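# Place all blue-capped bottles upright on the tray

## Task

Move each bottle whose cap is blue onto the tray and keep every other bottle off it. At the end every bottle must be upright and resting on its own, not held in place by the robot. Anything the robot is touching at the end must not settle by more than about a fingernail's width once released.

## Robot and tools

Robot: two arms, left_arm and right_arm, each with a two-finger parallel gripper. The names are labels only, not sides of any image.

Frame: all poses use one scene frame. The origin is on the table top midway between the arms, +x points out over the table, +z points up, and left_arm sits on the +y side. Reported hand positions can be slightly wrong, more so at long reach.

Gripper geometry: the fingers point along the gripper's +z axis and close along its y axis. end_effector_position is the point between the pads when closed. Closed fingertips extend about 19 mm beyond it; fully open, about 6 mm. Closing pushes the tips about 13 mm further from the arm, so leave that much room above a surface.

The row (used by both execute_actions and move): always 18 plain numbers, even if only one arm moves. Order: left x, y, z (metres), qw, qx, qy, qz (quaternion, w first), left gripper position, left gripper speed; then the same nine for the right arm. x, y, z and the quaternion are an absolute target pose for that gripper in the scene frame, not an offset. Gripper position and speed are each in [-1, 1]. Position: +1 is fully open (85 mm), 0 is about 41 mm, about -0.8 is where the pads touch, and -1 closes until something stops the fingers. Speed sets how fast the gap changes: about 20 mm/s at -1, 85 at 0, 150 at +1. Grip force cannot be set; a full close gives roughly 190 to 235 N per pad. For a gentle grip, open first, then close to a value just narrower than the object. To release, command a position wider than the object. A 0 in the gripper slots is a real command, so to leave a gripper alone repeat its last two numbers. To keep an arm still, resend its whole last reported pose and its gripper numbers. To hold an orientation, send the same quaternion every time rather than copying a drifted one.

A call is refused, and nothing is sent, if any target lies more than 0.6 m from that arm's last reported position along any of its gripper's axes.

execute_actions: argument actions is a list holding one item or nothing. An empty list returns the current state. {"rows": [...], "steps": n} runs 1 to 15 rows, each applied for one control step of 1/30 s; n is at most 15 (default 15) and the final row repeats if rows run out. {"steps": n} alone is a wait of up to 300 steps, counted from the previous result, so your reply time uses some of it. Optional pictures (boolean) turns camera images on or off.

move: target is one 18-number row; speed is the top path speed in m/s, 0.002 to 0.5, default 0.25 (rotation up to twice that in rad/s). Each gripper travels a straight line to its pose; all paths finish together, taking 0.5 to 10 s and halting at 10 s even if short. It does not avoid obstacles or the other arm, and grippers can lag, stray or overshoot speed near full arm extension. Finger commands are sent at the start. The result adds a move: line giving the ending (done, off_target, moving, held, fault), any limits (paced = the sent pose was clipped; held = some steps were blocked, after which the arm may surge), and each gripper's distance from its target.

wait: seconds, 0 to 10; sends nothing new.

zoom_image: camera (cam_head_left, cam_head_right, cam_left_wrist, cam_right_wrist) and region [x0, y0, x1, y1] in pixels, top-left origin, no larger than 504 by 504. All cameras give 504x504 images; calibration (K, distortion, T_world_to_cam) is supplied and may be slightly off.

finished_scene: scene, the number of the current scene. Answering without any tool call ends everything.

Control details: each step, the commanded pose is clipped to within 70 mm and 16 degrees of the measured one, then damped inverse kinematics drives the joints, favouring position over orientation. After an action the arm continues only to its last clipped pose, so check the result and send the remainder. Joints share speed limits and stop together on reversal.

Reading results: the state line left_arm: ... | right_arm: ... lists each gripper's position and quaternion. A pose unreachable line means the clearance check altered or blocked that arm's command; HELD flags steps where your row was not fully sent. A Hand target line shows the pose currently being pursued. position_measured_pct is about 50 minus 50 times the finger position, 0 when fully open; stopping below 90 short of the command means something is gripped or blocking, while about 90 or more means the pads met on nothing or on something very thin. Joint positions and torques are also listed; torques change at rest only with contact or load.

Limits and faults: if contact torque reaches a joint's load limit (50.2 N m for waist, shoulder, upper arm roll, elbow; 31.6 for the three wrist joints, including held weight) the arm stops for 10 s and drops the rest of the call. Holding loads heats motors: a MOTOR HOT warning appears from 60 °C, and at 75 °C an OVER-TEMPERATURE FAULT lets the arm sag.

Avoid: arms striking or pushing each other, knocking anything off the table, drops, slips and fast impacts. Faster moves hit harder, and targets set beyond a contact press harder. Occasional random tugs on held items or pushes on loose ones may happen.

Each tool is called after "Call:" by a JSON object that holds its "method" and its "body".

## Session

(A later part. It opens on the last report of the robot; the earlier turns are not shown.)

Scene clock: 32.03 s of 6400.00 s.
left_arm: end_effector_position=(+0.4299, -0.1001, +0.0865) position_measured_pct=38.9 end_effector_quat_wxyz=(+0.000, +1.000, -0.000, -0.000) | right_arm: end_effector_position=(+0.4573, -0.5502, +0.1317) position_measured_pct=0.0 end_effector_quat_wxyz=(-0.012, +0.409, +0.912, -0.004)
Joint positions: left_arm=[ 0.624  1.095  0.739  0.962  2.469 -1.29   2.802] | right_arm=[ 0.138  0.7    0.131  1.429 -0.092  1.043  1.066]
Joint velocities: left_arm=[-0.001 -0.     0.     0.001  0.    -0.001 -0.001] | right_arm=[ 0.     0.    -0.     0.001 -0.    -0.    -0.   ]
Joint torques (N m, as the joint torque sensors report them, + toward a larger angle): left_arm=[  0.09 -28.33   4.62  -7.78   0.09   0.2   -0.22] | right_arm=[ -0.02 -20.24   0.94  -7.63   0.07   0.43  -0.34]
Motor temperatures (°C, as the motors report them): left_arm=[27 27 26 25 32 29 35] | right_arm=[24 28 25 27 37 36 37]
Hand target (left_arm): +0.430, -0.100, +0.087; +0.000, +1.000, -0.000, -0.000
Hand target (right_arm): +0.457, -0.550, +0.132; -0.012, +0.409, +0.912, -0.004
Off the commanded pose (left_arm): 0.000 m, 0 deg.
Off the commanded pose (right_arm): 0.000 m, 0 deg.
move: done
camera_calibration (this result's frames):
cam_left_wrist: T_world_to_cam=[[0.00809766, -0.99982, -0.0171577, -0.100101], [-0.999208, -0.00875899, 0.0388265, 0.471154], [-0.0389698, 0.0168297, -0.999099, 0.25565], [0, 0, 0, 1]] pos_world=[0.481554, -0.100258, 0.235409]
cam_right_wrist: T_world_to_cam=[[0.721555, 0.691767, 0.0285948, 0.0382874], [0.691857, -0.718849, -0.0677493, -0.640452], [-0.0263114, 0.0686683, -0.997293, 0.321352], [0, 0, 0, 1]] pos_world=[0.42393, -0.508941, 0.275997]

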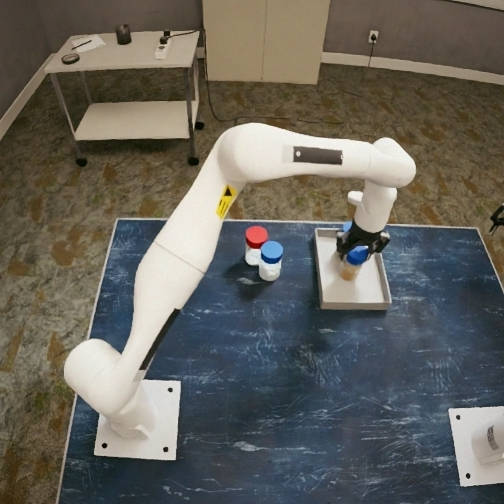

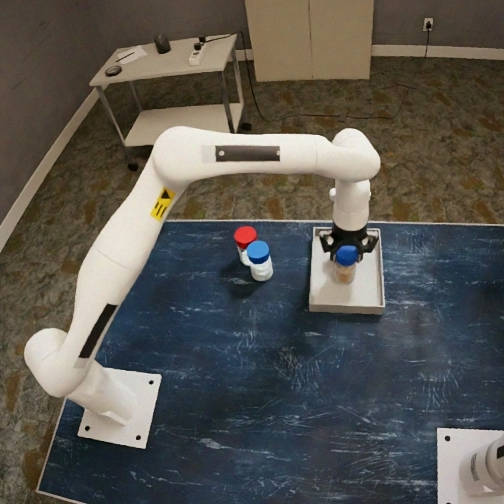

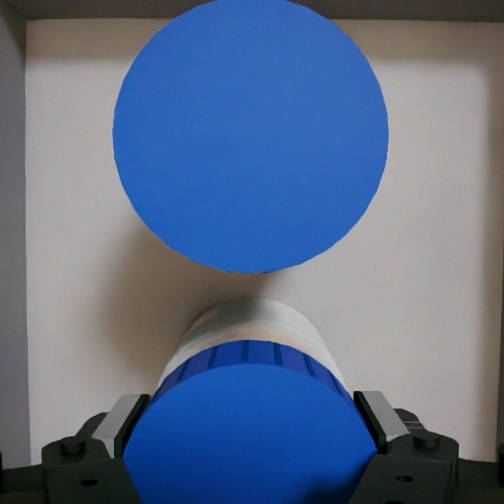

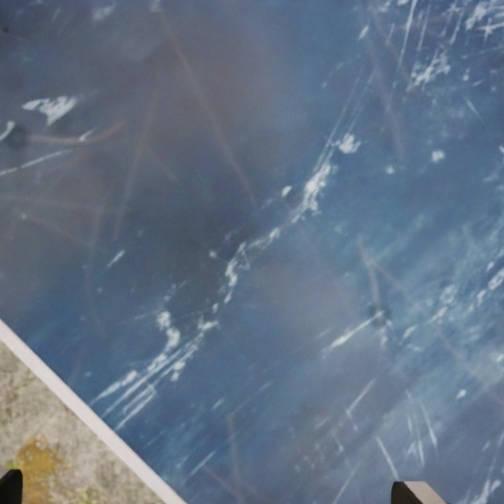

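Call:
{"method": "move", "body": {"target": [0.43,-0.10,0.0845,0,1,0,0,-1,0.5, 0.4573,-0.5502,0.1317,-0.012,0.409,0.912,-0.004,1,0], "speed": 0.03}}

Call:
{"method": "move", "body": {"target": [0.43,-0.10,0.0845,0,1,0,0,0.6,0.5, 0.4573,-0.5502,0.1317,-0.012,0.409,0.912,-0.004,1,0]}}

Call:
{"method": "move", "body": {"target": [0.43,-0.10,0.16,0,1,0,0,0.6,0.5, 0.4573,-0.5502,0.1317,-0.012,0.409,0.912,-0.004,1,0], "speed": 0.25}}

Call:
{"method": "move", "body": {"target": [0.43,0.117,0.17,0,0.94,0.342,0,0.6,0.5, 0.4573,-0.5502,0.1317,-0.012,0.409,0.912,-0.004,1,0], "speed": 0.35}}

Scene clock: 34.07 s of 6400.00 s.
left_arm: end_effector_position=(+0.4300, -0.1000, +0.0858) position_measured_pct=38.9 end_effector_quat_wxyz=(+0.000, +1.000, +0.000, +0.000) | right_arm: end_effector_position=(+0.4573, -0.5502, +0.1317) position_measured_pct=0.0 end_effector_quat_wxyz=(-0.012, +0.409, +0.912, -0.004)
Joint positions: left_arm=[ 0.623  1.096  0.739  0.964  2.468 -1.287  2.803] | right_arm=[ 0.138  0.7    0.131  1.429 -0.092  1.043  1.066]
Joint velocities: left_arm=[-0.     0.     0.     0.002 -0.001  0.     0.002] | right_arm=[ 0.001  0.     0.    -0.001 -0.    -0.    -0.   ]
Joint torques (N m, as the joint torque sensors report them, + toward a larger angle): left_arm=[  0.42 -24.56   3.81  -6.74  -0.01   0.76   0.05] | right_arm=[ -0.01 -20.38   1.02  -7.75   0.12   0.38  -0.35]
Motor temperatures (°C, as the motors report them): left_arm=[27 27 26 25 32 29 35] | right_arm=[24 28 25 27 37 36 37]
Hand target (left_arm): +0.430, -0.100, +0.085; -0.000, +1.000, -0.000, -0.000
Hand target (right_arm): +0.457, -0.550, +0.132; -0.012, +0.409, +0.912, -0.004
Off the commanded pose (left_arm): 0.001 m, 0 deg.
Off the commanded pose (right_arm): 0.000 m, 0 deg.
move: done
camera_calibration (this result's frames):
cam_left_wrist: T_world_to_cam=[[0.00827707, -0.999822, -0.0169273, -0.10014], [-0.999236, -0.00891647, 0.0380538, 0.471308], [-0.0381979, 0.0165994, -0.999132, 0.254595], [0, 0, 0, 1]] pos_world=[0.481502, -0.100146, 0.234744]
cam_right_wrist: T_world_to_cam=[[0.721555, 0.691767, 0.0285946, 0.0382874], [0.691857, -0.718849, -0.0677493, -0.640452], [-0.0263115, 0.0686683, -0.997293, 0.321352], [0, 0, 0, 1]] pos_world=[0.42393, -0.508941, 0.275997]

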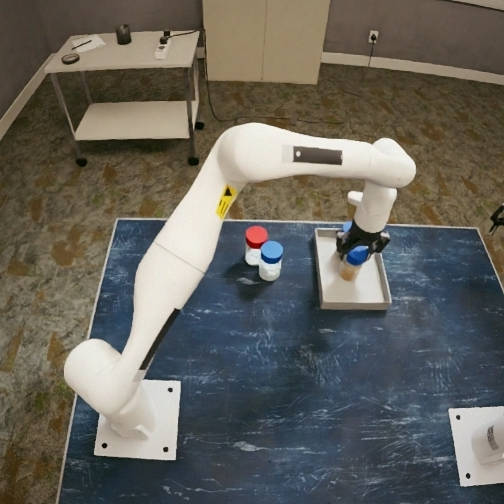

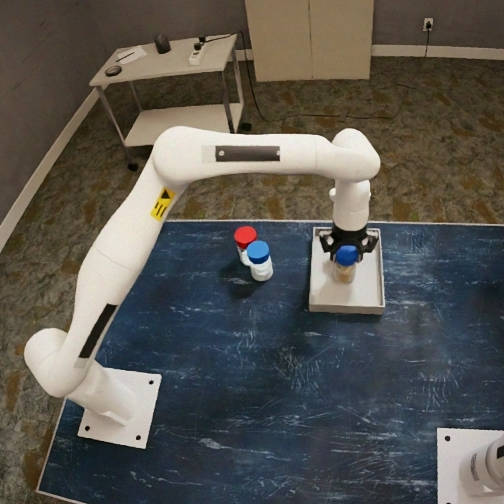

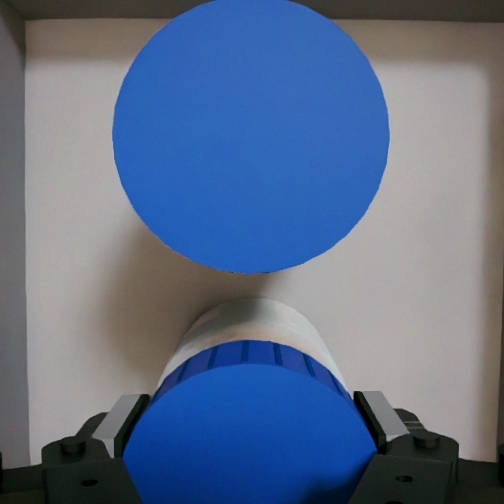

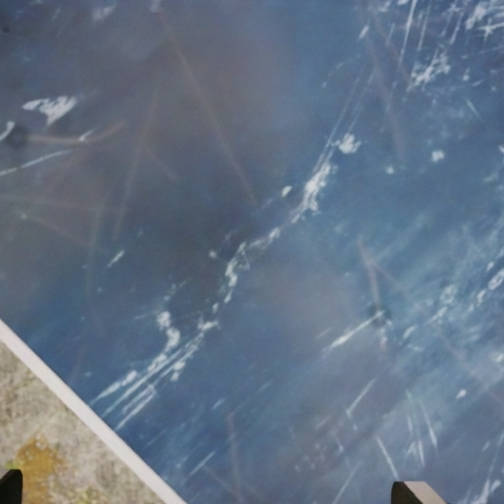

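Scene clock: 34.77 s of 6400.00 s.
left_arm: end_effector_position=(+0.4300, -0.1000, +0.0845) position_measured_pct=19.8 end_effector_quat_wxyz=(+0.000, +1.000, +0.000, +0.000) | right_arm: end_effector_position=(+0.4573, -0.5502, +0.1317) position_measured_pct=0.0 end_effector_quat_wxyz=(-0.012, +0.409, +0.912, -0.004)
Joint positions: left_arm=[ 0.623  1.098  0.738  0.964  2.468 -1.286  2.803] | right_arm=[ 0.138  0.7    0.131  1.429 -0.092  1.043  1.066]
Joint velocities: left_arm=[-0.     0.     0.     0.     0.    -0.002 -0.001] | right_arm=[ 0.001 -0.    -0.001  0.001 -0.    -0.    -0.   ]
Joint torques (N m, as the joint torque sensors report them, + toward a larger angle): left_arm=[  0.11 -26.77   4.36  -6.78   0.14   0.02   0.08] | right_arm=[  0.01 -20.35   1.06  -7.81   0.14   0.35  -0.38]
Motor temperatures (°C, as the motors report them): left_arm=[27 27 26 25 32 29 35] | right_arm=[24 28 25 27 37 36 37]
Hand target (left_arm): +0.430, -0.100, +0.085; +0.000, +1.000, -0.000, -0.000
Hand target (right_arm): +0.457, -0.550, +0.132; -0.012, +0.409, +0.912, -0.004
Off the commanded pose (left_arm): 0.000 m, 0 deg.
Off the commanded pose (right_arm): 0.000 m, 0 deg.
move: done
camera_calibration (this result's frames):
cam_left_wrist: T_world_to_cam=[[0.00826404, -0.999818, -0.0172139, -0.100151], [-0.999211, -0.00892523, 0.0386942, 0.471295], [-0.0388408, 0.0168805, -0.999103, 0.253595], [0, 0, 0, 1]] pos_world=[0.481601, -0.100207, 0.233407]
cam_right_wrist: T_world_to_cam=[[0.721555, 0.691767, 0.0285946, 0.0382876], [0.691857, -0.718849, -0.0677493, -0.640452], [-0.0263116, 0.0686682, -0.997293, 0.321352], [0, 0, 0, 1]] pos_world=[0.42393, -0.508941, 0.275997]

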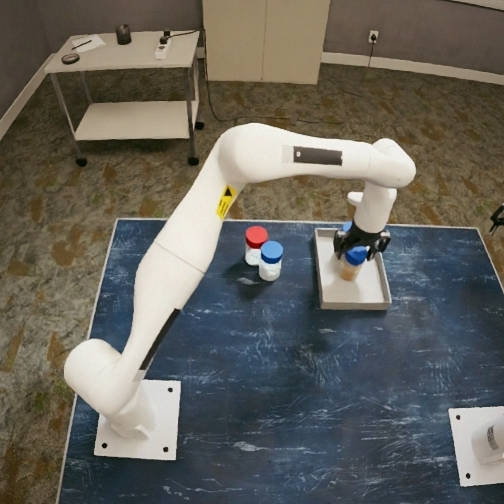

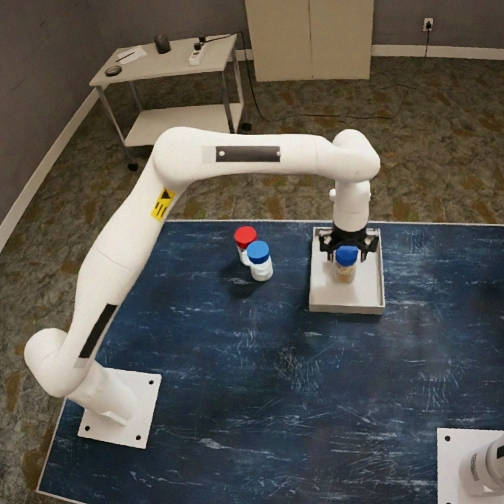

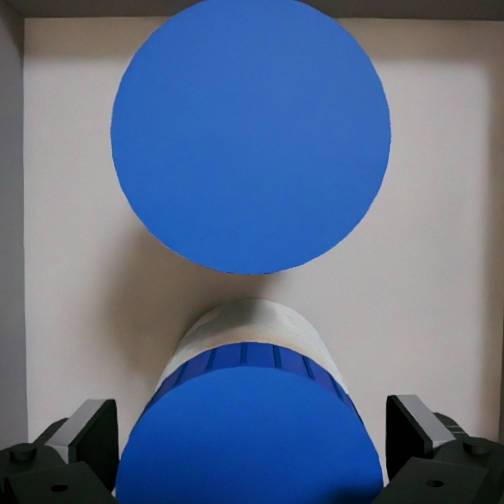

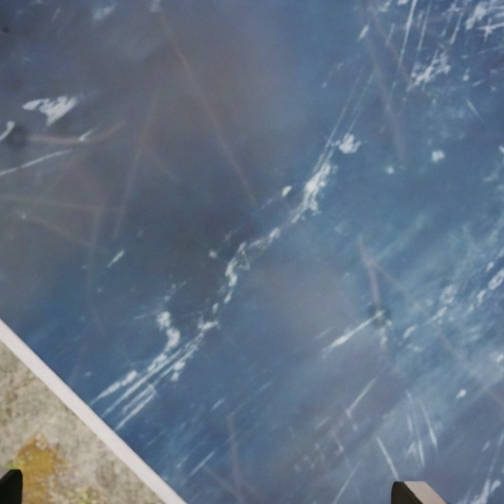

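Scene clock: 35.60 s of 6400.00 s.
left_arm: end_effector_position=(+0.4301, -0.0999, +0.1599) position_measured_pct=19.8 end_effector_quat_wxyz=(-0.000, +1.000, +0.000, +0.000) | right_arm: end_effector_position=(+0.4573, -0.5502, +0.1317) position_measured_pct=0.0 end_effector_quat_wxyz=(-0.012, +0.409, +0.912, -0.004)
Joint positions: left_arm=[ 0.639  1.026  0.766  0.856  2.501 -1.445  2.76 ] | right_arm=[ 0.138  0.7    0.131  1.429 -0.092  1.043  1.066]
Joint velocities: left_arm=[ 0.002 -0.     0.    -0.001 -0.001 -0.002 -0.002] | right_arm=[ 0.001 -0.     0.     0.     0.     0.    -0.   ]
Joint torques (N m, as the joint torque sensors report them, + toward a larger angle): left_arm=[ -0.22 -26.54   3.81  -7.3   -0.01  -0.08  -0.09] | right_arm=[ -0.02 -20.24   0.95  -7.63   0.04   0.43  -0.32]
Motor temperatures (°C, as the motors report them): left_arm=[27 27 26 25 32 29 35] | right_arm=[24 28 25 27 37 36 37]
Hand target (left_arm): +0.430, -0.100, +0.160; -0.000, +1.000, +0.000, +0.000
Hand target (right_arm): +0.457, -0.550, +0.132; -0.012, +0.409, +0.912, -0.004
Off the commanded pose (left_arm): 0.000 m, 0 deg.
Off the commanded pose (right_arm): 0.000 m, 0 deg.
move: done
camera_calibration (this result's frames):
cam_left_wrist: T_world_to_cam=[[0.00846813, -0.999815, -0.0172985, -0.0988556], [-0.999214, -0.00913041, 0.0385719, 0.468445], [-0.0387227, 0.0169583, -0.999106, 0.32891], [0, 0, 0, 1]] pos_world=[0.481651, -0.100138, 0.308837]
cam_right_wrist: T_world_to_cam=[[0.721555, 0.691767, 0.0285948, 0.0382874], [0.691857, -0.718849, -0.0677493, -0.640452], [-0.0263114, 0.0686683, -0.997293, 0.321352], [0, 0, 0, 1]] pos_world=[0.42393, -0.508941, 0.275997]

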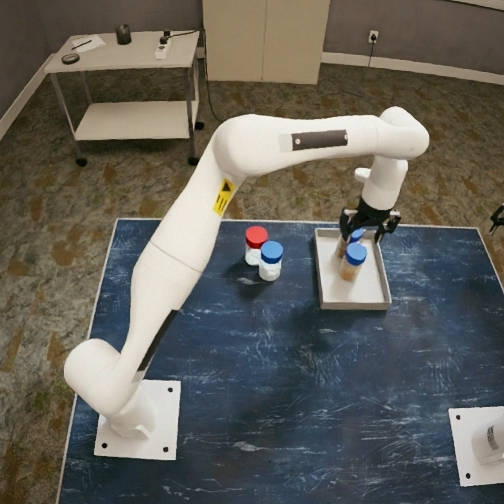

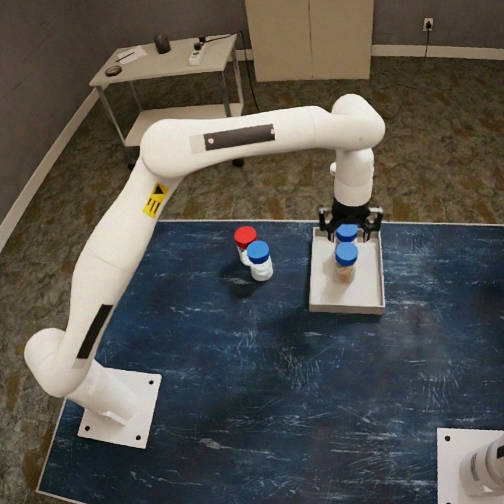

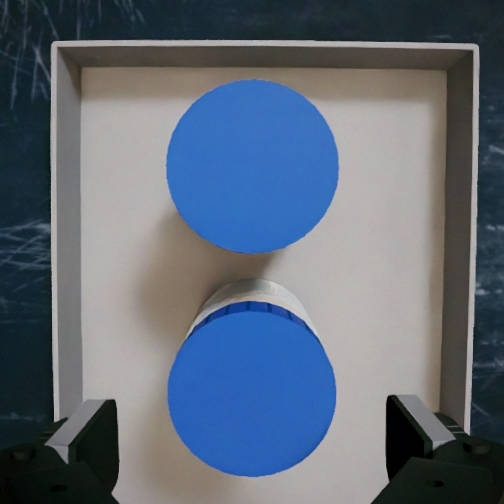

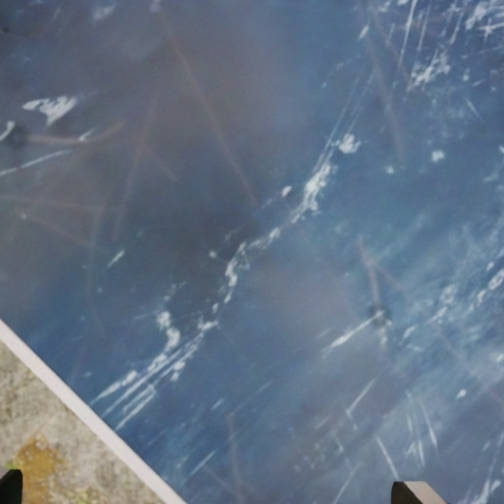

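Scene clock: 37.20 s of 6400.00 s.
left_arm: end_effector_position=(+0.4301, +0.1170, +0.1694) position_measured_pct=19.8 end_effector_quat_wxyz=(-0.001, +0.940, +0.342, -0.000) | right_arm: end_effector_position=(+0.4573, -0.5502, +0.1317) position_measured_pct=0.0 end_effector_quat_wxyz=(-0.012, +0.409, +0.912, -0.004)
Joint positions: left_arm=[ 0.189  0.645  0.698  1.572  2.692 -1.092  3.262] | right_arm=[ 0.138  0.7    0.131  1.429 -0.092  1.043  1.066]
Joint velocities: left_arm=[-0.004 -0.005 -0.001  0.     0.001  0.001 -0.   ] | right_arm=[ 0.001  0.    -0.001  0.001 -0.     0.    -0.   ]
Joint torques (N m, as the joint torque sensors report them, + toward a larger angle): left_arm=[ -0.13 -18.24   3.14  -7.03  -0.17  -0.03   0.12] | right_arm=[ -0.07 -20.32   1.04  -7.7    0.06   0.39  -0.32]
Motor temperatures (°C, as the motors report them): left_arm=[27 27 26 25 32 29 35] | right_arm=[24 28 25 27 37 36 37]
Hand target (left_arm): +0.430, +0.117, +0.170; -0.000, +0.940, +0.342, -0.000
Hand target (right_arm): +0.457, -0.550, +0.132; -0.012, +0.409, +0.912, -0.004
Off the commanded pose (left_arm): 0.001 m, 0 deg.
Off the commanded pose (right_arm): 0.000 m, 0 deg.
move: done
camera_calibration (this result's frames):
cam_left_wrist: T_world_to_cam=[[0.648822, -0.760716, -0.0184958, -0.184985], [-0.759789, -0.648985, 0.0392245, 0.441912], [-0.0418422, -0.0113968, -0.999059, 0.33936], [0, 0, 0, 1]] pos_world=[0.469982, 0.149941, 0.318286]
cam_right_wrist: T_world_to_cam=[[0.721555, 0.691767, 0.0285946, 0.0382873], [0.691857, -0.718849, -0.0677493, -0.640452], [-0.0263115, 0.0686682, -0.997293, 0.321352], [0, 0, 0, 1]] pos_world=[0.42393, -0.508941, 0.275997]

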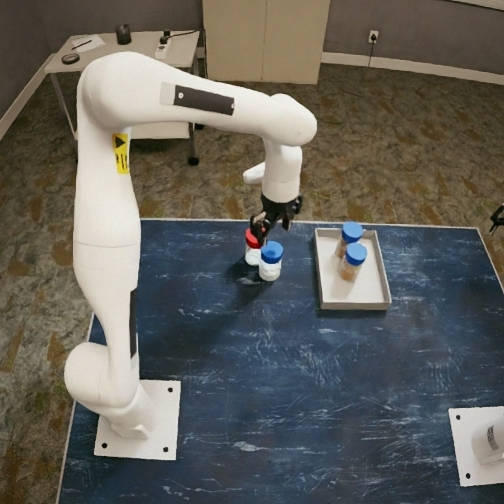

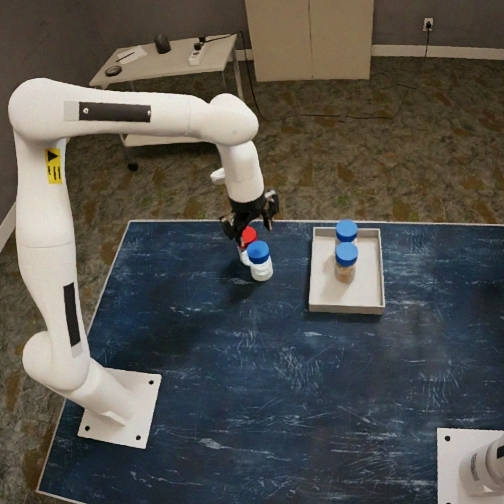

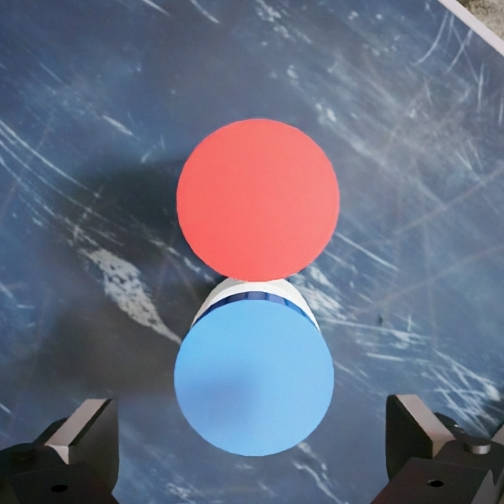

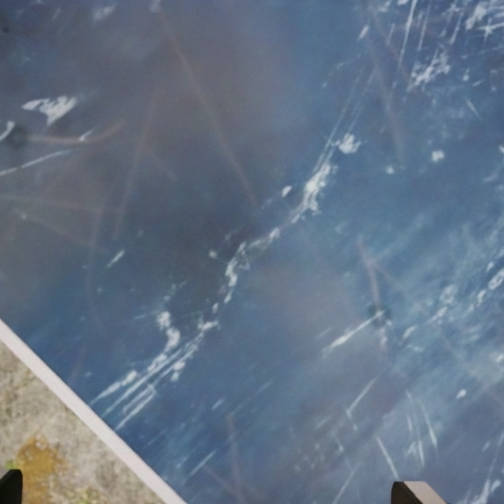

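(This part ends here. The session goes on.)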